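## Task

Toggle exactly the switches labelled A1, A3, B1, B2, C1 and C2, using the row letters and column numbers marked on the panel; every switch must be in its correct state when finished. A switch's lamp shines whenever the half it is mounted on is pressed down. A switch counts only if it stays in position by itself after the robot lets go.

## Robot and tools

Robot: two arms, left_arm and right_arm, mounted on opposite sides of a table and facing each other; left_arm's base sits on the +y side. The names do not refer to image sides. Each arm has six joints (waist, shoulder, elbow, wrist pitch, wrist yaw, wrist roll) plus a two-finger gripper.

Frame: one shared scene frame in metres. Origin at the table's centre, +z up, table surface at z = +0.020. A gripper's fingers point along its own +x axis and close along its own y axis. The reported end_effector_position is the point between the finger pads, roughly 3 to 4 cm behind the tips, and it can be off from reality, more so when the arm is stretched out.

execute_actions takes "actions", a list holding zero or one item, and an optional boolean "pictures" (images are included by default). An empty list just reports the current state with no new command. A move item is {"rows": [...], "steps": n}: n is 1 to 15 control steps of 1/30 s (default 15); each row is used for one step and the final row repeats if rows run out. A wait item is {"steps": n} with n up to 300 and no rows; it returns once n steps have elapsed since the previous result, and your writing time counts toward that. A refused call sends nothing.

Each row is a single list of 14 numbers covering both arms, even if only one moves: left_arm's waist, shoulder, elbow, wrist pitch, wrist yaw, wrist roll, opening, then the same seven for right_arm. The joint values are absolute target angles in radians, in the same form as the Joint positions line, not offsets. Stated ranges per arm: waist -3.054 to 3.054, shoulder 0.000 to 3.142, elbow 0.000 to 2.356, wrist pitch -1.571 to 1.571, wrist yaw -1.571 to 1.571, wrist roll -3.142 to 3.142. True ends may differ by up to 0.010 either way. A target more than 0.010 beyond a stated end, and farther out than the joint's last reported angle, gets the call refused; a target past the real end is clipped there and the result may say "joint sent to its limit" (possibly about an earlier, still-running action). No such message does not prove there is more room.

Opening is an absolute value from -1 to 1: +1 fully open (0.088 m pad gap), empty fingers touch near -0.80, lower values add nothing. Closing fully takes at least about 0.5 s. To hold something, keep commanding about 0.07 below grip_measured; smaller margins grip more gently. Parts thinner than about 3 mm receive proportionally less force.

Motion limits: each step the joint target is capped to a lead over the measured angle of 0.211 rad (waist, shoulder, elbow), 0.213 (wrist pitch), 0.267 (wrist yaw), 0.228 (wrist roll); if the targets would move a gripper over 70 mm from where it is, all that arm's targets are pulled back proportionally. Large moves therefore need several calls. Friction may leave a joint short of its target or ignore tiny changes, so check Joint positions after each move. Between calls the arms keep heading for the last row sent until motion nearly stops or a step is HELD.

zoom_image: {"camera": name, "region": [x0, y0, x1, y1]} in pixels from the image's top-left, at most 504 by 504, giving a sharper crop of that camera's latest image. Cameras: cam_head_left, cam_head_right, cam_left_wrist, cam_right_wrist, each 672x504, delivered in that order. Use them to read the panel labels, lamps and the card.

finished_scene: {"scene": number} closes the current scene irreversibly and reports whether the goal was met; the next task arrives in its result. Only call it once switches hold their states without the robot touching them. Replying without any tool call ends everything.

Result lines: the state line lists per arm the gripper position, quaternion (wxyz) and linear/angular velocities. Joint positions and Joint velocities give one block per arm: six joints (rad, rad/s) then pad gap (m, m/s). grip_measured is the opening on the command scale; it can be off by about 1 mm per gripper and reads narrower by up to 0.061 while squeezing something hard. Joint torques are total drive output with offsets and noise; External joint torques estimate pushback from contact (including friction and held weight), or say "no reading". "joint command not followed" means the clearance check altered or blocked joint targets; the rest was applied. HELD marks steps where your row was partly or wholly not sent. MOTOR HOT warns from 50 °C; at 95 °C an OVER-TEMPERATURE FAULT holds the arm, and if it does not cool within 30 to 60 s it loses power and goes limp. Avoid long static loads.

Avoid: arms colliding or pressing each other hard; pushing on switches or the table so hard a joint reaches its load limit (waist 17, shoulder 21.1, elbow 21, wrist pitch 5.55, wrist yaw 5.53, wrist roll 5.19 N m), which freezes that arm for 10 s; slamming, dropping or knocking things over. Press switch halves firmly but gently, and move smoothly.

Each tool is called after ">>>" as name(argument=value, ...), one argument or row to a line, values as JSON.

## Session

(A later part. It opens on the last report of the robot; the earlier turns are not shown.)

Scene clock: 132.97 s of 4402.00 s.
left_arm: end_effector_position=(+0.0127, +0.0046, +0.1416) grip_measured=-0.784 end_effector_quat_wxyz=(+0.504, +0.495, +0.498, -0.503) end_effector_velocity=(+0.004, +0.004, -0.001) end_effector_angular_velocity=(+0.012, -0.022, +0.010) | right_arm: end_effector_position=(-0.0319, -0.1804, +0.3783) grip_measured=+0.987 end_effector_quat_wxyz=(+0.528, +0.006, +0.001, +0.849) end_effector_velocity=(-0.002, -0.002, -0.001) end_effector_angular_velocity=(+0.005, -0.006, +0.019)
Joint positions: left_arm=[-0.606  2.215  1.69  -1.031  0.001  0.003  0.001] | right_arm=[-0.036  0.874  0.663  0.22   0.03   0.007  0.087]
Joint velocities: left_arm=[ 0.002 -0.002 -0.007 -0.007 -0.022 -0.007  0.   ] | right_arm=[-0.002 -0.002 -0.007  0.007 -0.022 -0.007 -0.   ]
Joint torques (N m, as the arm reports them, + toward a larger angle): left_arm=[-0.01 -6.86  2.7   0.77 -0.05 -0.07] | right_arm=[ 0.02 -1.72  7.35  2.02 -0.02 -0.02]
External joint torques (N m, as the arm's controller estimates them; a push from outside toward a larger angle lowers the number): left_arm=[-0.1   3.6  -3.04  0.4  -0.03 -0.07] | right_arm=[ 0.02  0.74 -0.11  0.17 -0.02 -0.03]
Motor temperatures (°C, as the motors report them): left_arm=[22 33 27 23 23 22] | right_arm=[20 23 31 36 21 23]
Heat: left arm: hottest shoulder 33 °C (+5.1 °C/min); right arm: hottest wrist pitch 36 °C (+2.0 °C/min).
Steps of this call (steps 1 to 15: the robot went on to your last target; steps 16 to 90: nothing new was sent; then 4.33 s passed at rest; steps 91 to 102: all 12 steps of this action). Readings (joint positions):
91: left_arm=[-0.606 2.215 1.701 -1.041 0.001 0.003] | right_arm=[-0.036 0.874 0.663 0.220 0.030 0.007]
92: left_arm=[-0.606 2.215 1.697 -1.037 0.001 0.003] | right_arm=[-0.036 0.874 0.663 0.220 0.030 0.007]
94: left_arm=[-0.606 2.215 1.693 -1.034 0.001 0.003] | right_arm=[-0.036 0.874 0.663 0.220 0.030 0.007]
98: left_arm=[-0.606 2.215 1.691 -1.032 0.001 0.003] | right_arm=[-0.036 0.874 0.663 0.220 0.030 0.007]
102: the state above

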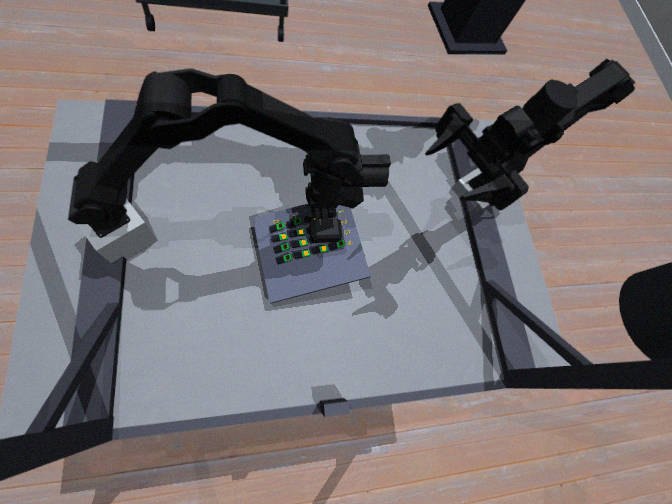

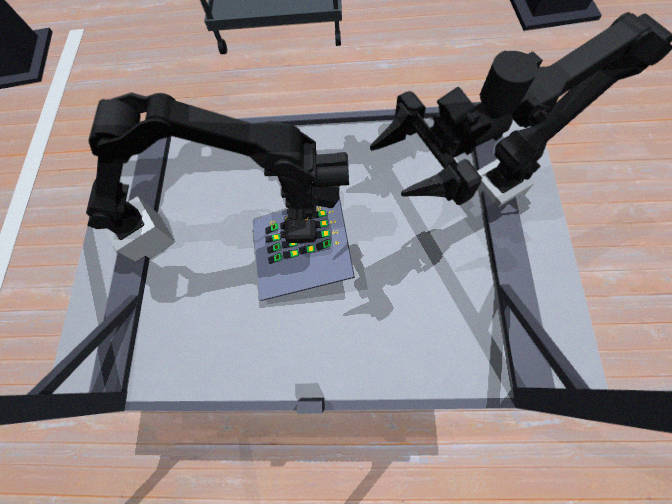

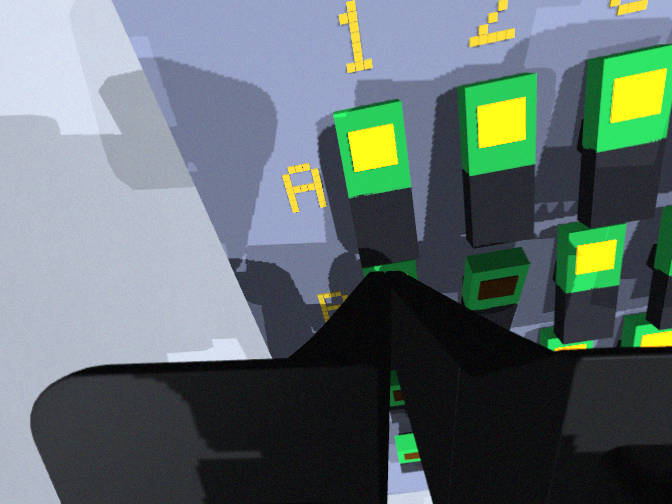

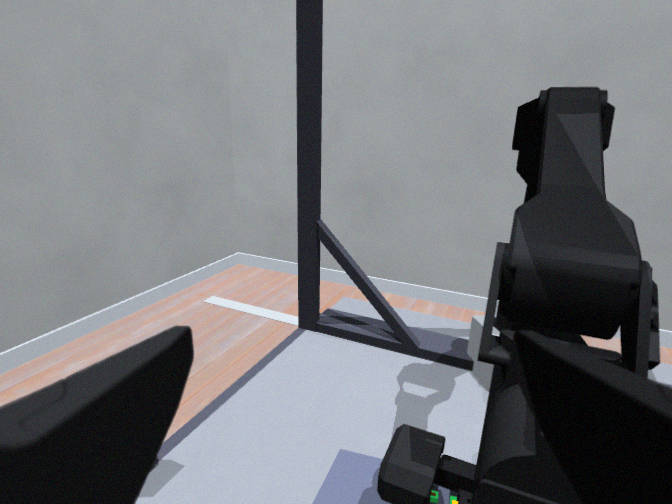

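>>> execute_actions(
  actions=[
    {"rows":[[-0.605,2.28,1.655,-1.03,0,0,-0.8,-0.036,0.874,0.663,0.22,0.03,0.007,1]],"steps":12},
  ],
)

Scene clock: 141.57 s of 4402.00 s.
left_arm: end_effector_position=(+0.0127, +0.0054, +0.1401) grip_measured=-0.784 end_effector_quat_wxyz=(+0.504, +0.496, +0.499, -0.502) end_effector_velocity=(+0.000, +0.003, +0.001) end_effector_angular_velocity=(+0.007, -0.007, +0.005) | right_arm: end_effector_position=(-0.0319, -0.1804, +0.3783) grip_measured=+0.987 end_effector_quat_wxyz=(+0.528, +0.006, +0.001, +0.849) end_effector_velocity=(+0.002, +0.000, +0.004) end_effector_angular_velocity=(+0.029, -0.009, -0.010)
Joint positions: left_arm=[-0.606  2.217  1.687 -1.03   0.001  0.003  0.001] | right_arm=[-0.036  0.874  0.663  0.22   0.03   0.007  0.087]
Joint velocities: left_arm=[-0.002 -0.007 -0.007 -0.007 -0.007 -0.007 -0.   ] | right_arm=[-0.002 -0.002 -0.002  0.022  0.007 -0.022 -0.   ]
Joint torques (N m, as the arm reports them, + toward a larger angle): left_arm=[ 0.03 -3.96  1.77  0.14 -0.05 -0.08] | right_arm=[ 0.02 -1.73  7.35  2.02 -0.02 -0.02]
External joint torques (N m, as the arm's controller estimates them; a push from outside toward a larger angle lowers the number): left_arm=[ 0.04  6.59 -3.99 -0.21 -0.04 -0.08] | right_arm=[ 0.03  0.72 -0.11  0.17 -0.02 -0.03]
Motor temperatures (°C, as the motors report them): left_arm=[22 32 26 23 23 22] | right_arm=[20 23 31 36 21 23]
Heat: left arm: hottest shoulder 32 °C (+4.0 °C/min); right arm: hottest wrist pitch 36 °C (+1.0 °C/min).
Steps of this call (steps 1 to 15: the robot went on to your last target; steps 16 to 90: nothing new was sent; then 5.20 s passed at rest; steps 91 to 102: all 12 steps of this action). Readings (joint positions):
91: left_arm=[-0.606 2.215 1.689 -1.031 0.001 0.003] | right_arm=[-0.036 0.874 0.663 0.220 0.030 0.007]
92: left_arm=[-0.606 2.216 1.688 -1.030 0.001 0.003] | right_arm=[-0.036 0.874 0.663 0.220 0.030 0.007]
94: left_arm=[-0.606 2.216 1.687 -1.030 0.001 0.003] | right_arm=[-0.036 0.874 0.663 0.220 0.030 0.007]
98: left_arm=[-0.606 2.217 1.687 -1.030 0.001 0.003] | right_arm=[-0.036 0.874 0.663 0.220 0.030 0.007]
102: the state above

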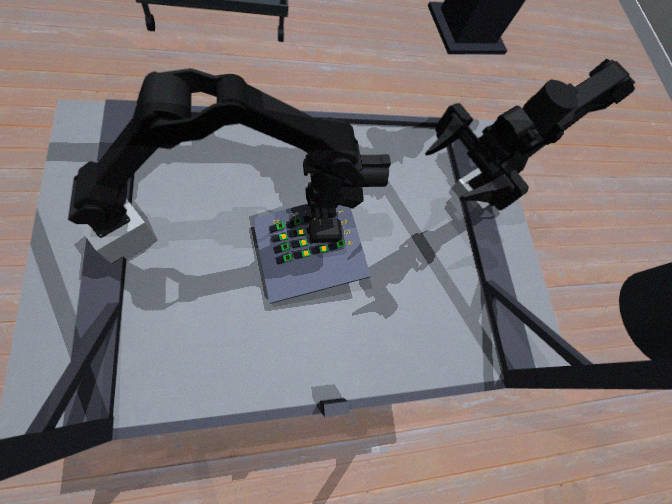

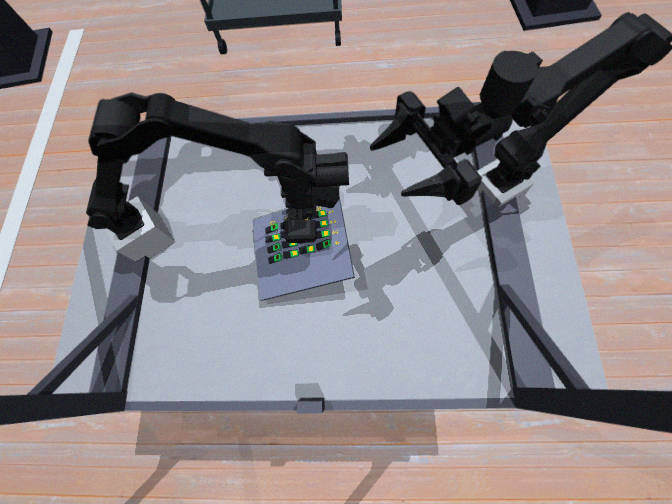

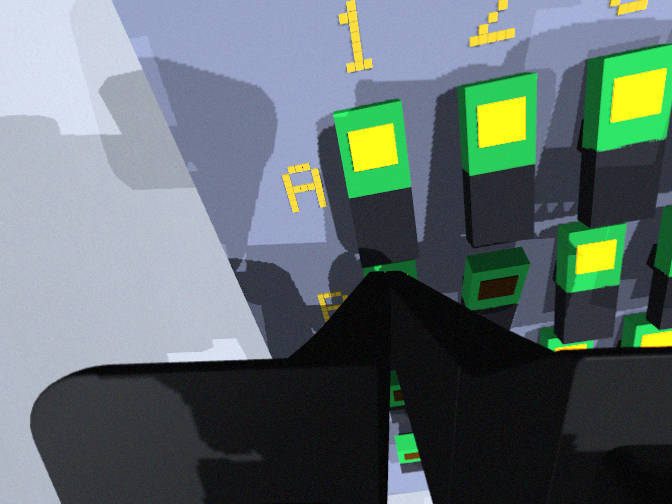

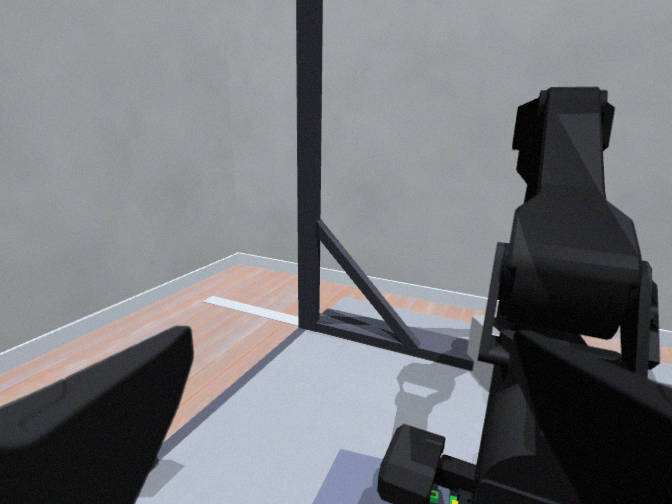

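>>> execute_actions(
  actions=[
    {"rows":[[-0.605,2.215,1.70,-1.04,0,0,-0.8,-0.036,0.874,0.663,0.22,0.03,0.007,1],[-0.605,2.215,1.72,-1.07,0,0,-0.8,-0.036,0.874,0.663,0.22,0.03,0.007,1],[-0.605,2.21,1.75,-1.10,0,0,-0.8,-0.036,0.874,0.663,0.22,0.03,0.007,1],[-0.605,2.20,1.78,-1.14,0,0,-0.8,-0.036,0.874,0.663,0.22,0.03,0.007,1],[-0.605,2.20,1.805,-1.172,0,0,-0.8,-0.036,0.874,0.663,0.22,0.03,0.007,1]],"steps":15},
  ],
)

>>> zoom_image(
  camera="cam_left_wrist",
  region=[280, 60, 672, 360],
)

Scene clock: 160.27 s of 4402.00 s.
left_arm: end_effector_position=(+0.0127, +0.0041, +0.1727) grip_measured=-0.784 end_effector_quat_wxyz=(+0.500, +0.499, +0.502, -0.499) end_effector_velocity=(-0.004, +0.010, +0.001) end_effector_angular_velocity=(+0.036, +0.022, +0.005) | right_arm: end_effector_position=(-0.0319, -0.1804, +0.3783) grip_measured=+0.987 end_effector_quat_wxyz=(+0.528, +0.006, +0.001, +0.849) end_effector_velocity=(+0.002, -0.001, +0.005) end_effector_angular_velocity=(+0.025, -0.012, -0.010)
Joint positions: left_arm=[-0.606  2.204  1.798 -1.168  0.001  0.003  0.001] | right_arm=[-0.036  0.874  0.663  0.22   0.03   0.007  0.087]
Joint velocities: left_arm=[-0.002 -0.007 -0.007 -0.037  0.022 -0.007 -0.   ] | right_arm=[-0.002 -0.007  0.002  0.007  0.007 -0.022 -0.   ]
Joint torques (N m, as the arm reports them, + toward a larger angle): left_arm=[  0.03 -10.9    6.77  -0.06  -0.05  -0.07] | right_arm=[ 0.02 -1.74  7.36  2.01 -0.02 -0.02]
External joint torques (N m, as the arm's controller estimates them; a push from outside toward a larger angle lowers the number): left_arm=[ 0.07 -0.28  0.83 -0.43 -0.05 -0.07] | right_arm=[ 0.01  0.68 -0.08  0.17 -0.02 -0.03]
Motor temperatures (°C, as the motors report them): left_arm=[22 30 25 23 23 22] | right_arm=[20 23 31 37 21 23]
Heat: left arm: hottest shoulder 30 °C (+0.0 °C/min); right arm: hottest wrist pitch 37 °C (+2.0 °C/min).
Steps of this call (steps 1 to 15: the robot went on to your last target; steps 16 to 90: nothing new was sent; then 15.20 s passed at rest; steps 91 to 105: all 15 steps of this action). Readings (joint positions):
91: left_arm=[-0.606 2.215 1.690 -1.031 0.001 0.003] | right_arm=[-0.036 0.874 0.663 0.220 0.030 0.007]
92: left_arm=[-0.606 2.212 1.695 -1.036 0.001 0.003] | right_arm=[-0.036 0.874 0.663 0.220 0.030 0.007]
94: left_arm=[-0.606 2.212 1.718 -1.066 0.001 0.003] | right_arm=[-0.036 0.874 0.663 0.220 0.030 0.007]
98: left_arm=[-0.606 2.211 1.772 -1.142 0.001 0.003] | right_arm=[-0.036 0.874 0.663 0.220 0.030 0.007]
105: the state above

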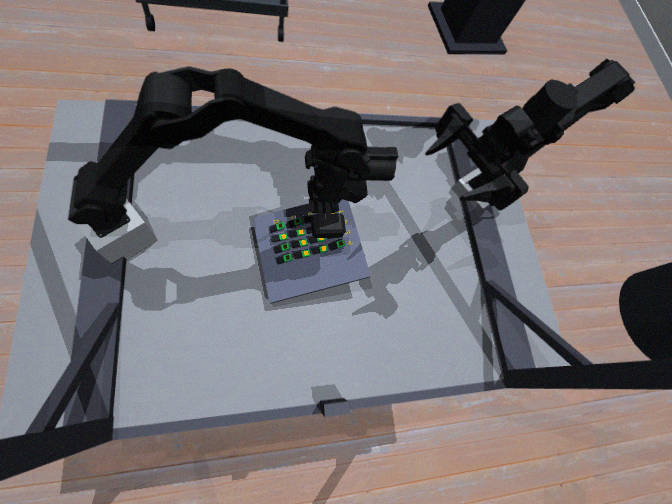

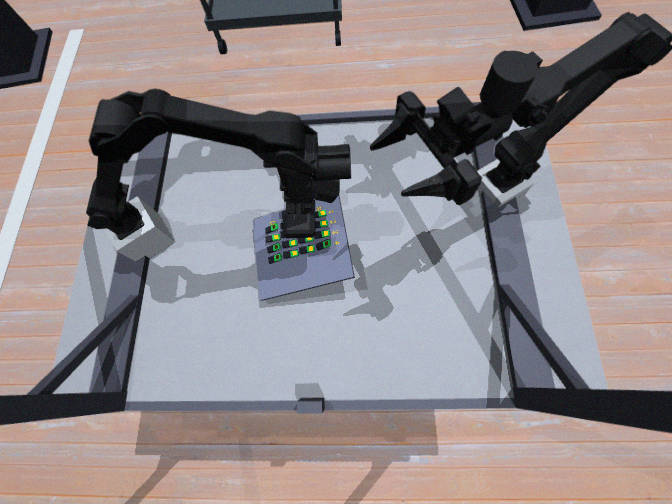

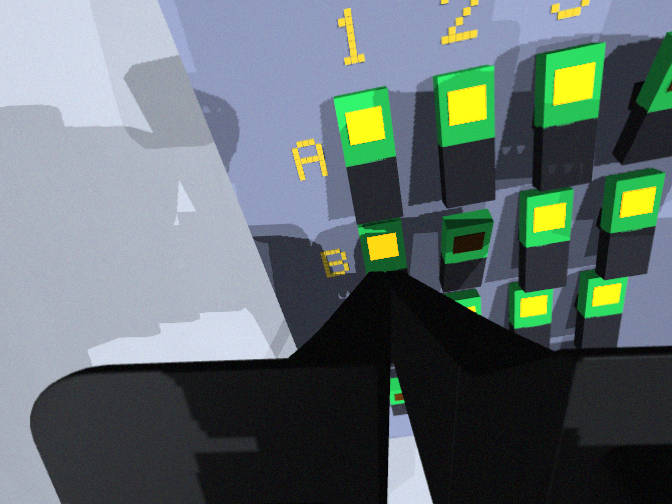

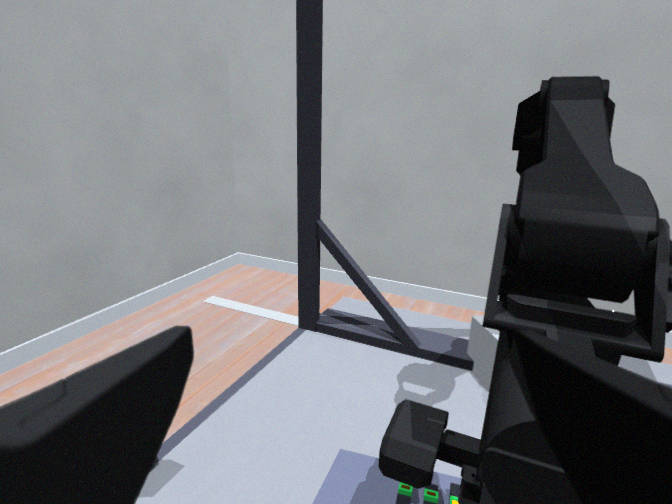

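Region (280, 60, 672, 360) of cam_left_wrist's 672x504 image, scaled by 1.286, with more detail than that image has; it fills the top 386 rows of this view, and the rest is white.

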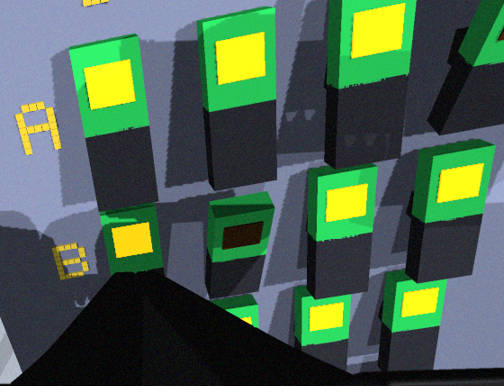

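>>> execute_actions(
  actions=[
    {"rows":[[-0.666,2.232,1.824,-1.176,0,0,-0.8,-0.036,0.874,0.663,0.22,0.03,0.007,1]],"steps":15},
  ],
)

Scene clock: 194.07 s of 4402.00 s.
left_arm: end_effector_position=(-0.0137, +0.0015, +0.1736) grip_measured=-0.784 end_effector_quat_wxyz=(+0.486, +0.514, +0.485, -0.515) end_effector_velocity=(+0.002, +0.002, +0.000) end_effector_angular_velocity=(+0.006, -0.022, +0.005) | right_arm: end_effector_position=(-0.0319, -0.1804, +0.3783) grip_measured=+0.987 end_effector_quat_wxyz=(+0.528, +0.006, +0.001, +0.849) end_effector_velocity=(+0.003, +0.001, +0.001) end_effector_angular_velocity=(+0.016, -0.016, -0.015)
Joint positions: left_arm=[-0.668  2.213  1.817 -1.174  0.     0.002  0.001] | right_arm=[-0.036  0.874  0.663  0.22   0.03   0.007  0.087]
Joint velocities: left_arm=[-0.002 -0.002 -0.002 -0.007 -0.022 -0.007 -0.   ] | right_arm=[-0.007 -0.002 -0.002  0.007  0.007 -0.022  0.   ]
Joint torques (N m, as the arm reports them, + toward a larger angle): left_arm=[ 0.15 -8.76  6.94 -0.09 -0.03 -0.05] | right_arm=[ 0.01 -1.75  7.35  2.02 -0.02 -0.02]
External joint torques (N m, as the arm's controller estimates them; a push from outside toward a larger angle lowers the number): left_arm=[ 0.21  1.94  0.99 -0.44 -0.03 -0.05] | right_arm=[ 0.03  0.69 -0.12  0.17 -0.02 -0.03]
Motor temperatures (°C, as the motors report them): left_arm=[22 37 28 22 23 22] | right_arm=[20 23 32 38 21 23]
Heat: left arm: hottest shoulder 37 °C (+4.0 °C/min); right arm: hottest wrist pitch 38 °C (+2.0 °C/min).
Steps of this call (steps 1 to 15: the robot went on to your last target; steps 16 to 90: nothing new was sent; then 30.30 s passed at rest; steps 91 to 105: all 15 steps of this action). Readings (joint positions):
91: left_arm=[-0.608 2.204 1.801 -1.171 0.000 0.002] | right_arm=[-0.036 0.874 0.663 0.220 0.030 0.007]
92: left_arm=[-0.614 2.205 1.805 -1.173 0.000 0.002] | right_arm=[-0.036 0.874 0.663 0.220 0.030 0.007]
94: left_arm=[-0.637 2.208 1.812 -1.173 0.000 0.002] | right_arm=[-0.036 0.874 0.663 0.220 0.030 0.007]
98: left_arm=[-0.668 2.209 1.817 -1.173 0.000 0.002] | right_arm=[-0.036 0.874 0.663 0.220 0.030 0.007]
105: the state above

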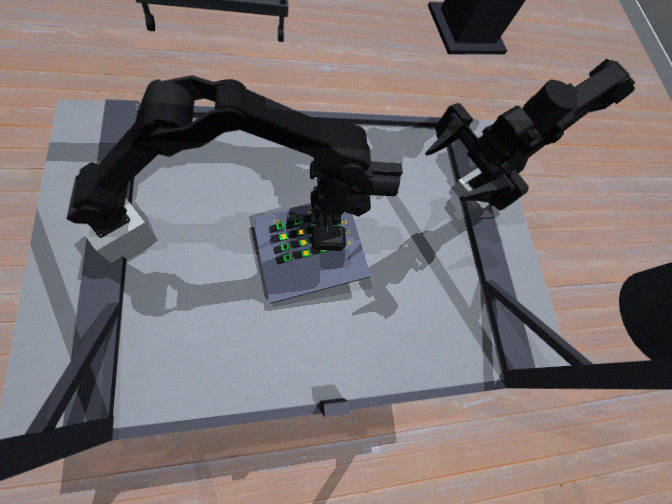

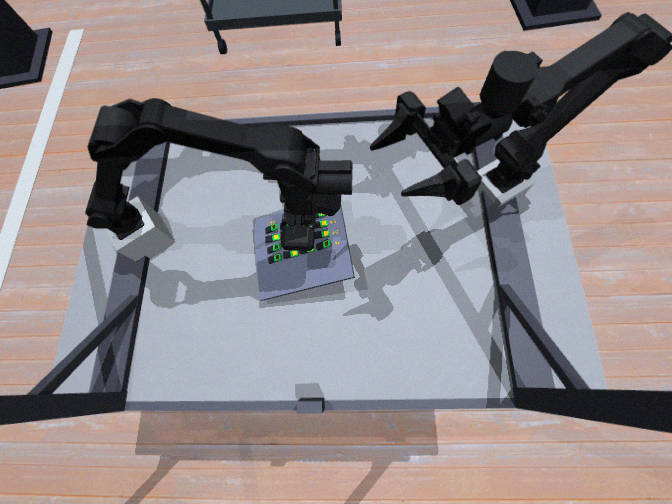

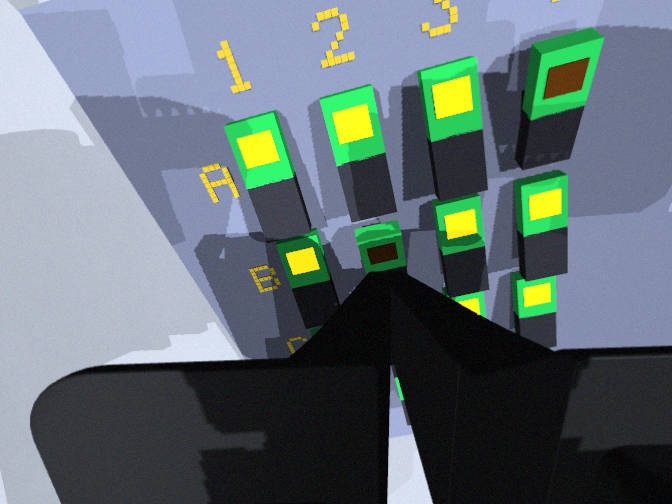

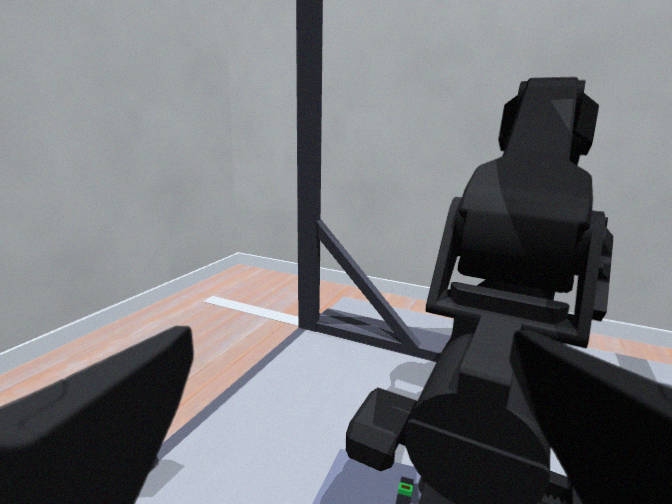

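>>> execute_actions(
  actions=[
    {"rows":[[-0.666,2.236,1.79,-1.155,0,0,-0.8,-0.036,0.874,0.663,0.22,0.03,0.007,1],[-0.666,2.24,1.78,-1.14,0,0,-0.8,-0.036,0.874,0.663,0.22,0.03,0.007,1],[-0.666,2.243,1.77,-1.13,0,0,-0.8,-0.036,0.874,0.663,0.22,0.03,0.007,1],[-0.666,2.246,1.76,-1.118,0,0,-0.8,-0.036,0.874,0.663,0.22,0.03,0.007,1],[-0.666,2.249,1.75,-1.106,0,0,-0.8,-0.036,0.874,0.663,0.22,0.03,0.007,1],[-0.666,2.252,1.74,-1.094,0,0,-0.8,-0.036,0.874,0.663,0.22,0.03,0.007,1],[-0.666,2.255,1.731,-1.083,0,0,-0.8,-0.036,0.874,0.663,0.22,0.03,0.007,1],[-0.666,2.259,1.722,-1.073,0,0,-0.8,-0.036,0.874,0.663,0.22,0.03,0.007,1]],"steps":15},
  ],
)

>>> execute_actions(
  actions=[
    {"rows":[[-0.666,2.225,1.75,-1.09,0,0,-0.8,-0.036,0.874,0.663,0.22,0.03,0.007,1],[-0.666,2.22,1.77,-1.11,0,0,-0.8,-0.036,0.874,0.663,0.22,0.03,0.007,1],[-0.666,2.21,1.79,-1.14,0,0,-0.8,-0.036,0.874,0.663,0.22,0.03,0.007,1],[-0.666,2.20,1.81,-1.16,0,0,-0.8,-0.036,0.874,0.663,0.22,0.03,0.007,1],[-0.666,2.20,1.83,-1.185,0,0,-0.8,-0.036,0.874,0.663,0.22,0.03,0.007,1]],"steps":13},
  ],
)

Scene clock: 211.97 s of 4402.00 s.
left_arm: end_effector_position=(-0.0137, +0.0027, +0.1454) grip_measured=-0.784 end_effector_quat_wxyz=(+0.485, +0.515, +0.486, -0.514) end_effector_velocity=(+0.005, +0.003, -0.003) end_effector_angular_velocity=(+0.006, -0.022, -0.005) | right_arm: end_effector_position=(-0.0319, -0.1804, +0.3783) grip_measured=+0.987 end_effector_quat_wxyz=(+0.528, +0.006, +0.001, +0.849) end_effector_velocity=(-0.002, -0.002, +0.001) end_effector_angular_velocity=(+0.016, -0.016, +0.019)
Joint positions: left_arm=[-0.668  2.236  1.74  -1.078  0.     0.002  0.001] | right_arm=[-0.036  0.874  0.663  0.22   0.03   0.007  0.087]
Joint velocities: left_arm=[ 0.002 -0.002 -0.017  0.007 -0.022  0.007 -0.   ] | right_arm=[-0.002 -0.002 -0.002  0.007 -0.022 -0.022  0.   ]
Joint torques (N m, as the arm reports them, + toward a larger angle): left_arm=[ 0.15 -8.3   3.76  0.21 -0.02 -0.03] | right_arm=[ 0.   -1.73  7.33  2.02 -0.02 -0.03]
External joint torques (N m, as the arm's controller estimates them; a push from outside toward a larger angle lowers the number): left_arm=[ 0.01  2.19 -1.92 -0.13  0.   -0.03] | right_arm=[ 0.    0.69 -0.11  0.18 -0.02 -0.03]
Motor temperatures (°C, as the motors report them): left_arm=[22 37 28 22 23 22] | right_arm=[20 23 32 38 21 23]
Heat: left arm: hottest shoulder 37 °C (+6.1 °C/min); right arm: hottest wrist pitch 38 °C (+1.0 °C/min).
Steps of this call (steps 1 to 15: the robot went on to your last target; steps 16 to 90: nothing new was sent; then 14.40 s passed at rest; steps 91 to 105: all 15 steps of this action). Readings (joint positions):
91: left_arm=[-0.668 2.214 1.817 -1.173 0.000 0.002] | right_arm=[-0.036 0.874 0.663 0.220 0.030 0.007]
92: left_arm=[-0.668 2.214 1.813 -1.167 0.000 0.002] | right_arm=[-0.036 0.874 0.663 0.220 0.030 0.007]
94: left_arm=[-0.668 2.214 1.800 -1.148 0.000 0.002] | right_arm=[-0.036 0.874 0.663 0.220 0.030 0.007]
98: left_arm=[-0.668 2.227 1.762 -1.106 0.000 0.002] | right_arm=[-0.036 0.874 0.663 0.220 0.030 0.007]
105: the state above

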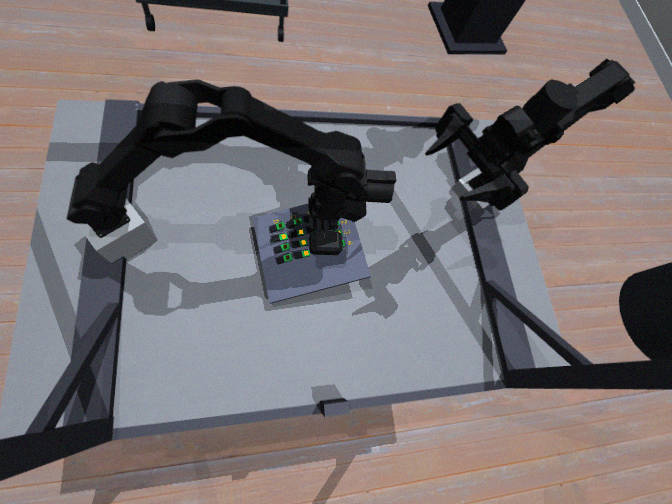

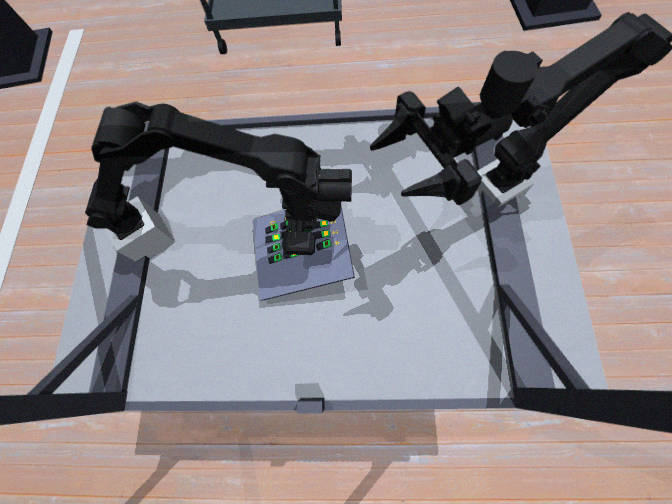

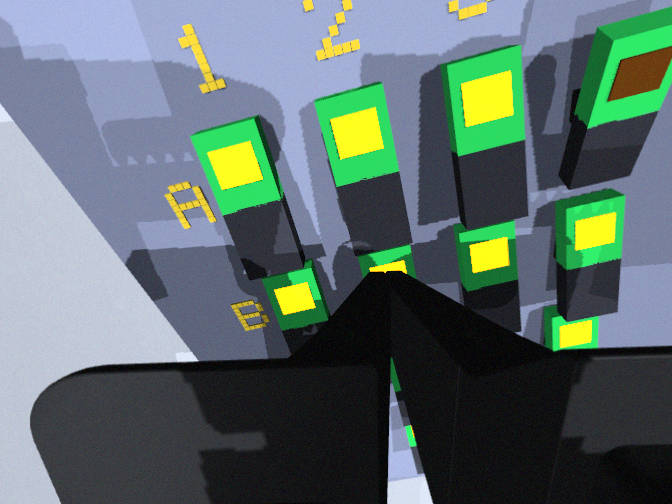

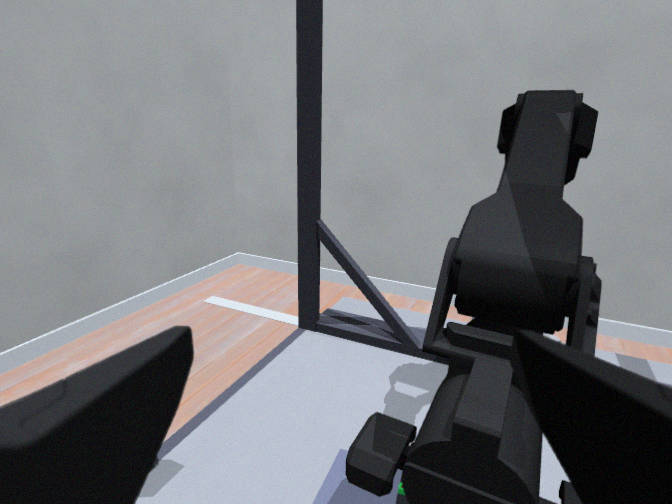

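Scene clock: 212.40 s of 4402.00 s.
left_arm: end_effector_position=(-0.0138, +0.0000, +0.1796) grip_measured=-0.784 end_effector_quat_wxyz=(+0.489, +0.510, +0.482, -0.518) end_effector_velocity=(-0.000, +0.001, +0.022) end_effector_angular_velocity=(-0.017, +0.008, +0.010) | right_arm: end_effector_position=(-0.0319, -0.1804, +0.3783) grip_measured=+0.987 end_effector_quat_wxyz=(+0.528, +0.006, +0.001, +0.849) end_effector_velocity=(+0.002, +0.000, -0.005) end_effector_angular_velocity=(-0.016, -0.017, -0.010)
Joint positions: left_arm=[-0.668  2.203  1.825 -1.178  0.     0.002  0.001] | right_arm=[-0.036  0.874  0.663  0.22   0.03   0.007  0.087]
Joint velocities: left_arm=[ 0.002 -0.032  0.037 -0.051  0.007 -0.007 -0.   ] | right_arm=[-0.002 -0.002 -0.002 -0.022  0.007 -0.007  0.   ]
Joint torques (N m, as the arm reports them, + toward a larger angle): left_arm=[  0.18 -10.74   6.17  -0.11  -0.02  -0.05] | right_arm=[ 0.   -1.73  7.36  2.02 -0.02 -0.02]
External joint torques (N m, as the arm's controller estimates them; a push from outside toward a larger angle lowers the number): left_arm=[ 0.12 -0.92  0.63 -0.45 -0.01 -0.05] | right_arm=[ 0.04  0.65 -0.01  0.2  -0.03 -0.03]
Motor temperatures (°C, as the motors report them): left_arm=[22 37 28 22 23 22] | right_arm=[20 23 32 38 21 23]
Heat: left arm: hottest shoulder 37 °C (+6.0 °C/min); right arm: hottest wrist pitch 38 °C (+1.0 °C/min).
Steps of this call (steps 1 to 13: all 13 steps of this action). Readings (joint positions):
1: left_arm=[-0.668 2.236 1.740 -1.077 0.000 0.002] | right_arm=[-0.036 0.874 0.663 0.220 0.030 0.007]
2: left_arm=[-0.668 2.235 1.744 -1.082 0.000 0.002] | right_arm=[-0.036 0.874 0.663 0.220 0.030 0.007]
4: left_arm=[-0.668 2.235 1.761 -1.111 0.000 0.002] | right_arm=[-0.036 0.874 0.663 0.220 0.030 0.007]
8: left_arm=[-0.668 2.225 1.803 -1.163 0.000 0.002] | right_arm=[-0.036 0.874 0.663 0.220 0.030 0.007]
13: the state above

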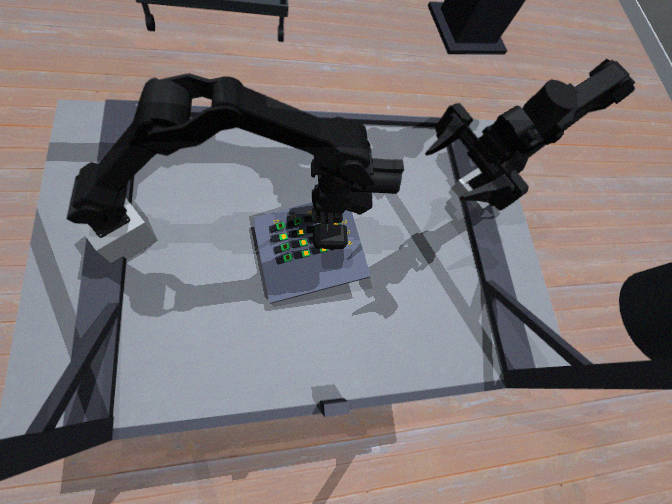

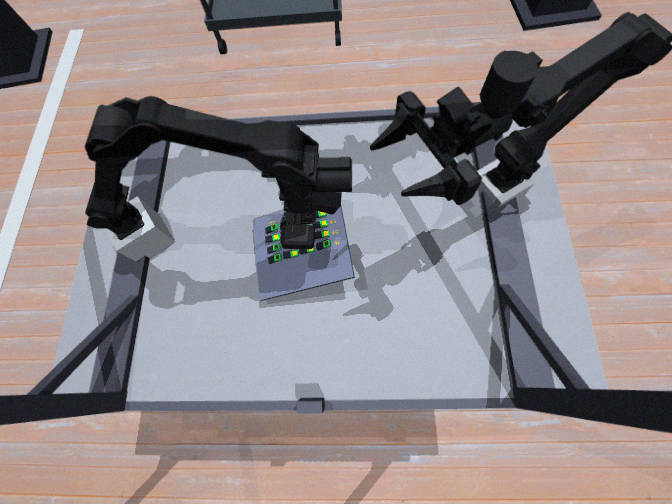

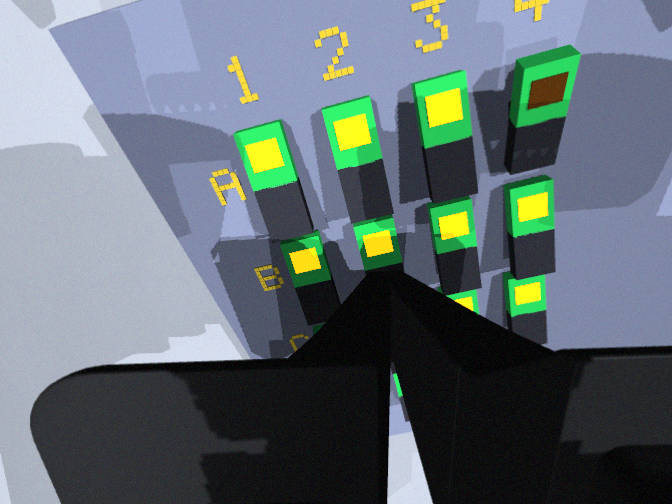

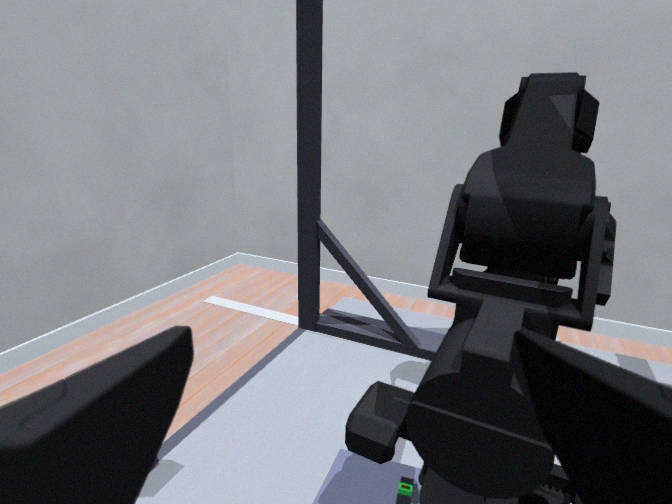

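>>> execute_actions(
  actions=[
    {"rows":[[-0.68,2.22,1.88,-1.20,0,0,-0.8,-0.036,0.874,0.663,0.22,0.03,0.007,1],[-0.69,2.24,1.92,-1.22,0,0,-0.8,-0.036,0.874,0.663,0.22,0.03,0.007,1],[-0.70,2.27,1.96,-1.24,0,0,-0.8,-0.036,0.874,0.663,0.22,0.03,0.007,1],[-0.71,2.30,2.0,-1.26,0,0,-0.8,-0.036,0.874,0.663,0.22,0.03,0.007,1],[-0.713,2.32,2.037,-1.279,0,0,-0.8,-0.036,0.874,0.663,0.22,0.03,0.007,1],[-0.713,2.343,2.037,-1.279,0,0,-0.8,-0.036,0.874,0.663,0.22,0.03,0.007,1]],"steps":15},
  ],
)

Scene clock: 222.57 s of 4402.00 s.
left_arm: end_effector_position=(-0.0360, -0.0202, +0.1775) grip_measured=-0.784 end_effector_quat_wxyz=(+0.471, +0.527, +0.475, -0.523) end_effector_velocity=(+0.000, +0.003, -0.011) end_effector_angular_velocity=(+0.041, -0.012, +0.005) | right_arm: end_effector_position=(-0.0319, -0.1804, +0.3783) grip_measured=+0.987 end_effector_quat_wxyz=(+0.528, +0.006, +0.001, +0.849) end_effector_velocity=(-0.001, -0.001, -0.002) end_effector_angular_velocity=(-0.010, +0.003, +0.015)
Joint positions: left_arm=[-0.714  2.327  2.023 -1.275  0.     0.002  0.001] | right_arm=[-0.036  0.874  0.663  0.22   0.03   0.007  0.087]
Joint velocities: left_arm=[-0.002  0.032  0.012 -0.022 -0.007 -0.007  0.   ] | right_arm=[-0.007 -0.002 -0.002 -0.007 -0.022  0.007 -0.   ]
Joint torques (N m, as the arm reports them, + toward a larger angle): left_arm=[ 0.14 -9.94  7.51 -0.08 -0.03 -0.05] | right_arm=[ 0.02 -1.74  7.36  2.02 -0.01 -0.02]
External joint torques (N m, as the arm's controller estimates them; a push from outside toward a larger angle lowers the number): left_arm=[ 0.15  2.04  1.24 -0.44 -0.03 -0.05] | right_arm=[ 0.04  0.68 -0.09  0.18 -0.02 -0.03]
Motor temperatures (°C, as the motors report them): left_arm=[22 39 29 22 23 22] | right_arm=[20 23 32 38 21 23]
Heat: left arm: hottest shoulder 39 °C (+8.0 °C/min); right arm: hottest wrist pitch 38 °C (+1.0 °C/min).
Steps of this call (steps 1 to 15: the robot went on to your last target; steps 16 to 90: nothing new was sent; then 6.67 s passed at rest; steps 91 to 105: all 15 steps of this action). Readings (joint positions):
91: left_arm=[-0.668 2.203 1.830 -1.187 0.000 0.002] | right_arm=[-0.036 0.874 0.663 0.220 0.030 0.007]
92: left_arm=[-0.669 2.206 1.843 -1.196 0.000 0.002] | right_arm=[-0.036 0.874 0.663 0.220 0.030 0.007]
94: left_arm=[-0.677 2.227 1.895 -1.218 0.000 0.002] | right_arm=[-0.036 0.874 0.663 0.220 0.030 0.007]
98: left_arm=[-0.705 2.283 2.005 -1.256 0.000 0.002] | right_arm=[-0.036 0.874 0.663 0.220 0.030 0.007]
105: the state above

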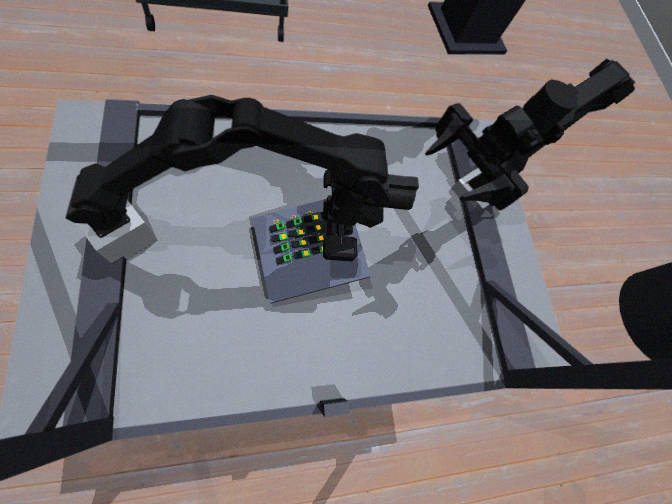

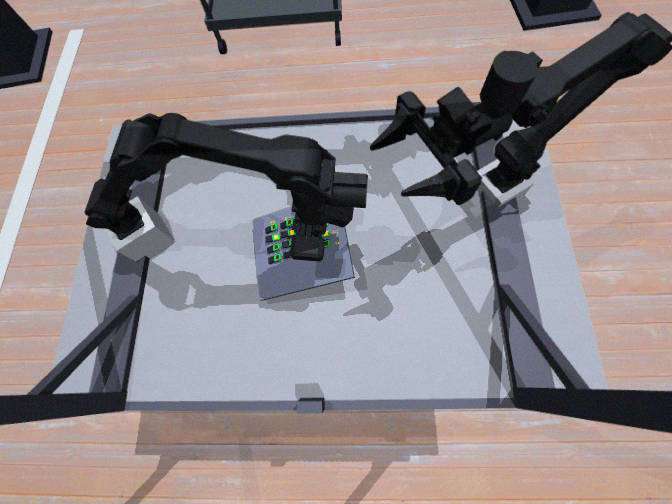

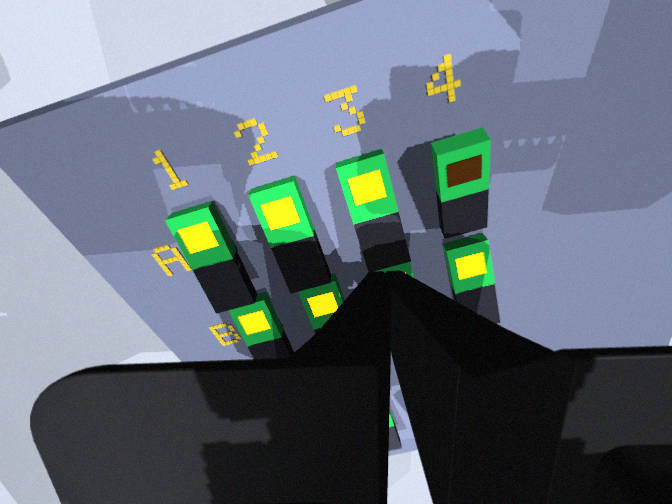

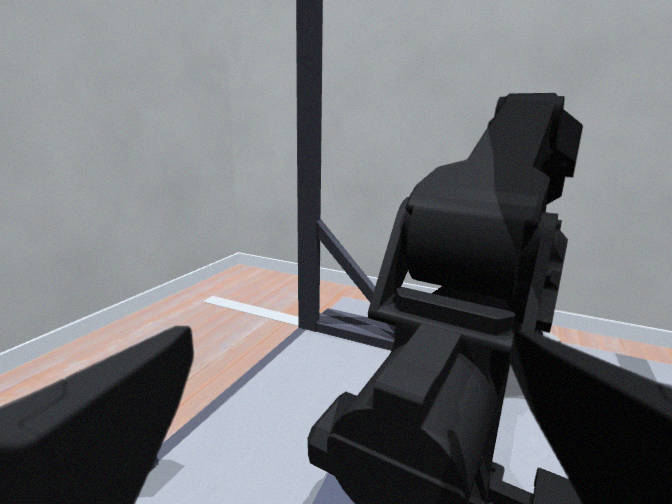

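>>> execute_actions(
  actions=[
    {"rows":[[-0.713,2.35,1.995,-1.255,0,0,-0.8,-0.036,0.874,0.663,0.22,0.03,0.007,1],[-0.713,2.352,1.98,-1.24,0,0,-0.8,-0.036,0.874,0.663,0.22,0.03,0.007,1],[-0.713,2.354,1.965,-1.225,0,0,-0.8,-0.036,0.874,0.663,0.22,0.03,0.007,1],[-0.713,2.356,1.95,-1.205,0,0,-0.8,-0.036,0.874,0.663,0.22,0.03,0.007,1],[-0.713,2.358,1.935,-1.19,0,0,-0.8,-0.036,0.874,0.663,0.22,0.03,0.007,1],[-0.713,2.36,1.92,-1.175,0,0,-0.8,-0.036,0.874,0.663,0.22,0.03,0.007,1],[-0.713,2.36,1.905,-1.16,0,0,-0.8,-0.036,0.874,0.663,0.22,0.03,0.007,1]],"steps":15},
  ],
)

Scene clock: 237.57 s of 4402.00 s.
left_arm: end_effector_position=(-0.0357, -0.0190, +0.1491) grip_measured=-0.784 end_effector_quat_wxyz=(+0.471, +0.527, +0.476, -0.523) end_effector_velocity=(-0.000, -0.002, +0.002) end_effector_angular_velocity=(-0.013, -0.006, +0.005) | right_arm: end_effector_position=(-0.0319, -0.1804, +0.3783) grip_measured=+0.987 end_effector_quat_wxyz=(+0.528, +0.006, +0.001, +0.849) end_effector_velocity=(+0.000, +0.001, -0.010) end_effector_angular_velocity=(-0.033, -0.026, -0.005)
Joint positions: left_arm=[-0.714  2.337  1.928 -1.171  0.     0.002  0.001] | right_arm=[-0.036  0.874  0.663  0.22   0.03   0.007  0.087]
Joint velocities: left_arm=[-0.002 -0.002  0.002  0.007 -0.007 -0.007 -0.   ] | right_arm=[ 0.002  0.002 -0.002 -0.037  0.007 -0.007 -0.   ]
Joint torques (N m, as the arm reports them, + toward a larger angle): left_arm=[ 0.08 -8.93  3.26  0.55 -0.04 -0.04] | right_arm=[ 0.02 -1.72  7.33  2.02 -0.02 -0.02]
External joint torques (N m, as the arm's controller estimates them; a push from outside toward a larger angle lowers the number): left_arm=[ 0.    2.57 -2.59  0.16 -0.02 -0.04] | right_arm=[ 0.01  0.57  0.03  0.22 -0.02 -0.02]
Motor temperatures (°C, as the motors report them): left_arm=[22 40 29 22 23 22] | right_arm=[20 23 33 38 21 23]
Heat: left arm: hottest shoulder 40 °C (+5.1 °C/min); right arm: hottest wrist pitch 38 °C (+1.0 °C/min).
Steps of this call (steps 1 to 15: the robot went on to your last target; steps 16 to 90: nothing new was sent; then 11.50 s passed at rest; steps 91 to 105: all 15 steps of this action). Readings (joint positions):
91: left_arm=[-0.714 2.327 2.030 -1.276 0.000 0.002] | right_arm=[-0.036 0.874 0.663 0.220 0.030 0.007]
92: left_arm=[-0.714 2.327 2.023 -1.269 0.000 0.002] | right_arm=[-0.036 0.874 0.663 0.220 0.030 0.007]
94: left_arm=[-0.714 2.327 2.004 -1.246 0.000 0.002] | right_arm=[-0.036 0.874 0.663 0.220 0.030 0.007]
98: left_arm=[-0.714 2.335 1.948 -1.191 0.000 0.002] | right_arm=[-0.036 0.874 0.663 0.220 0.030 0.007]
105: the state above

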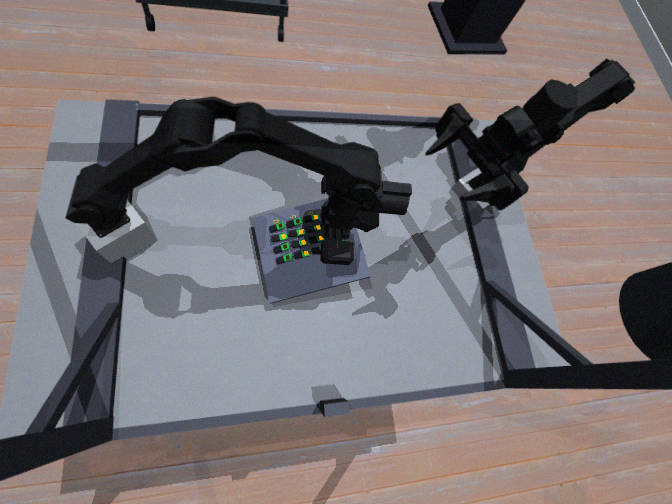

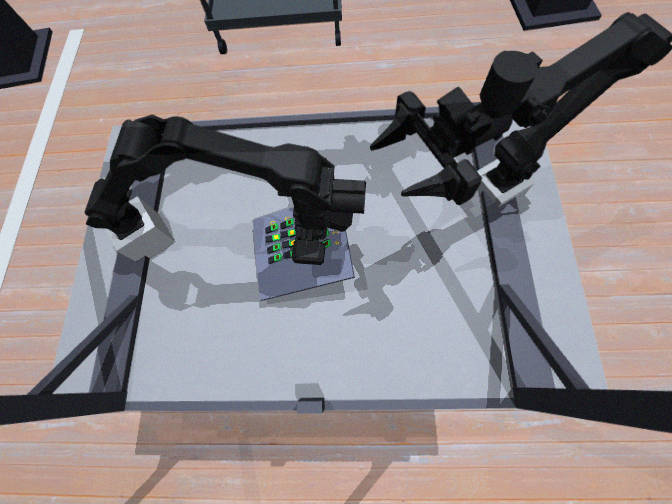

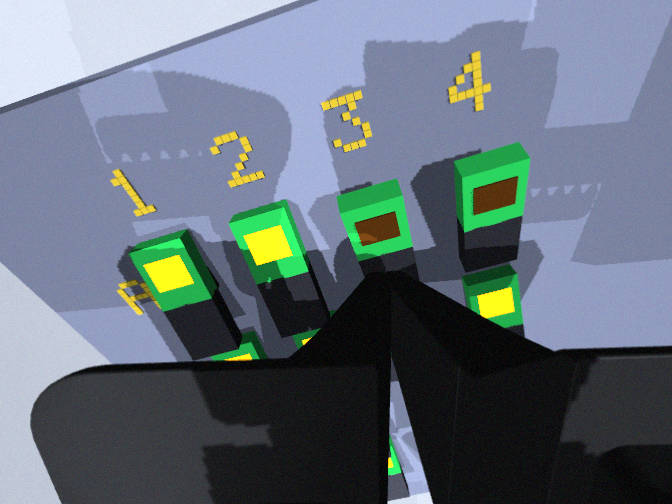

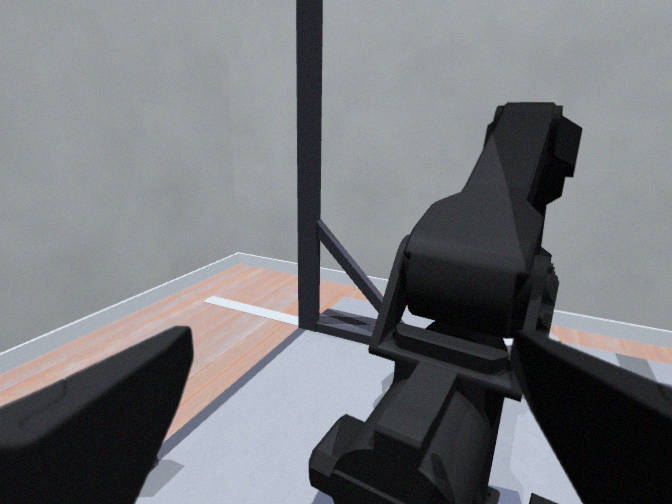

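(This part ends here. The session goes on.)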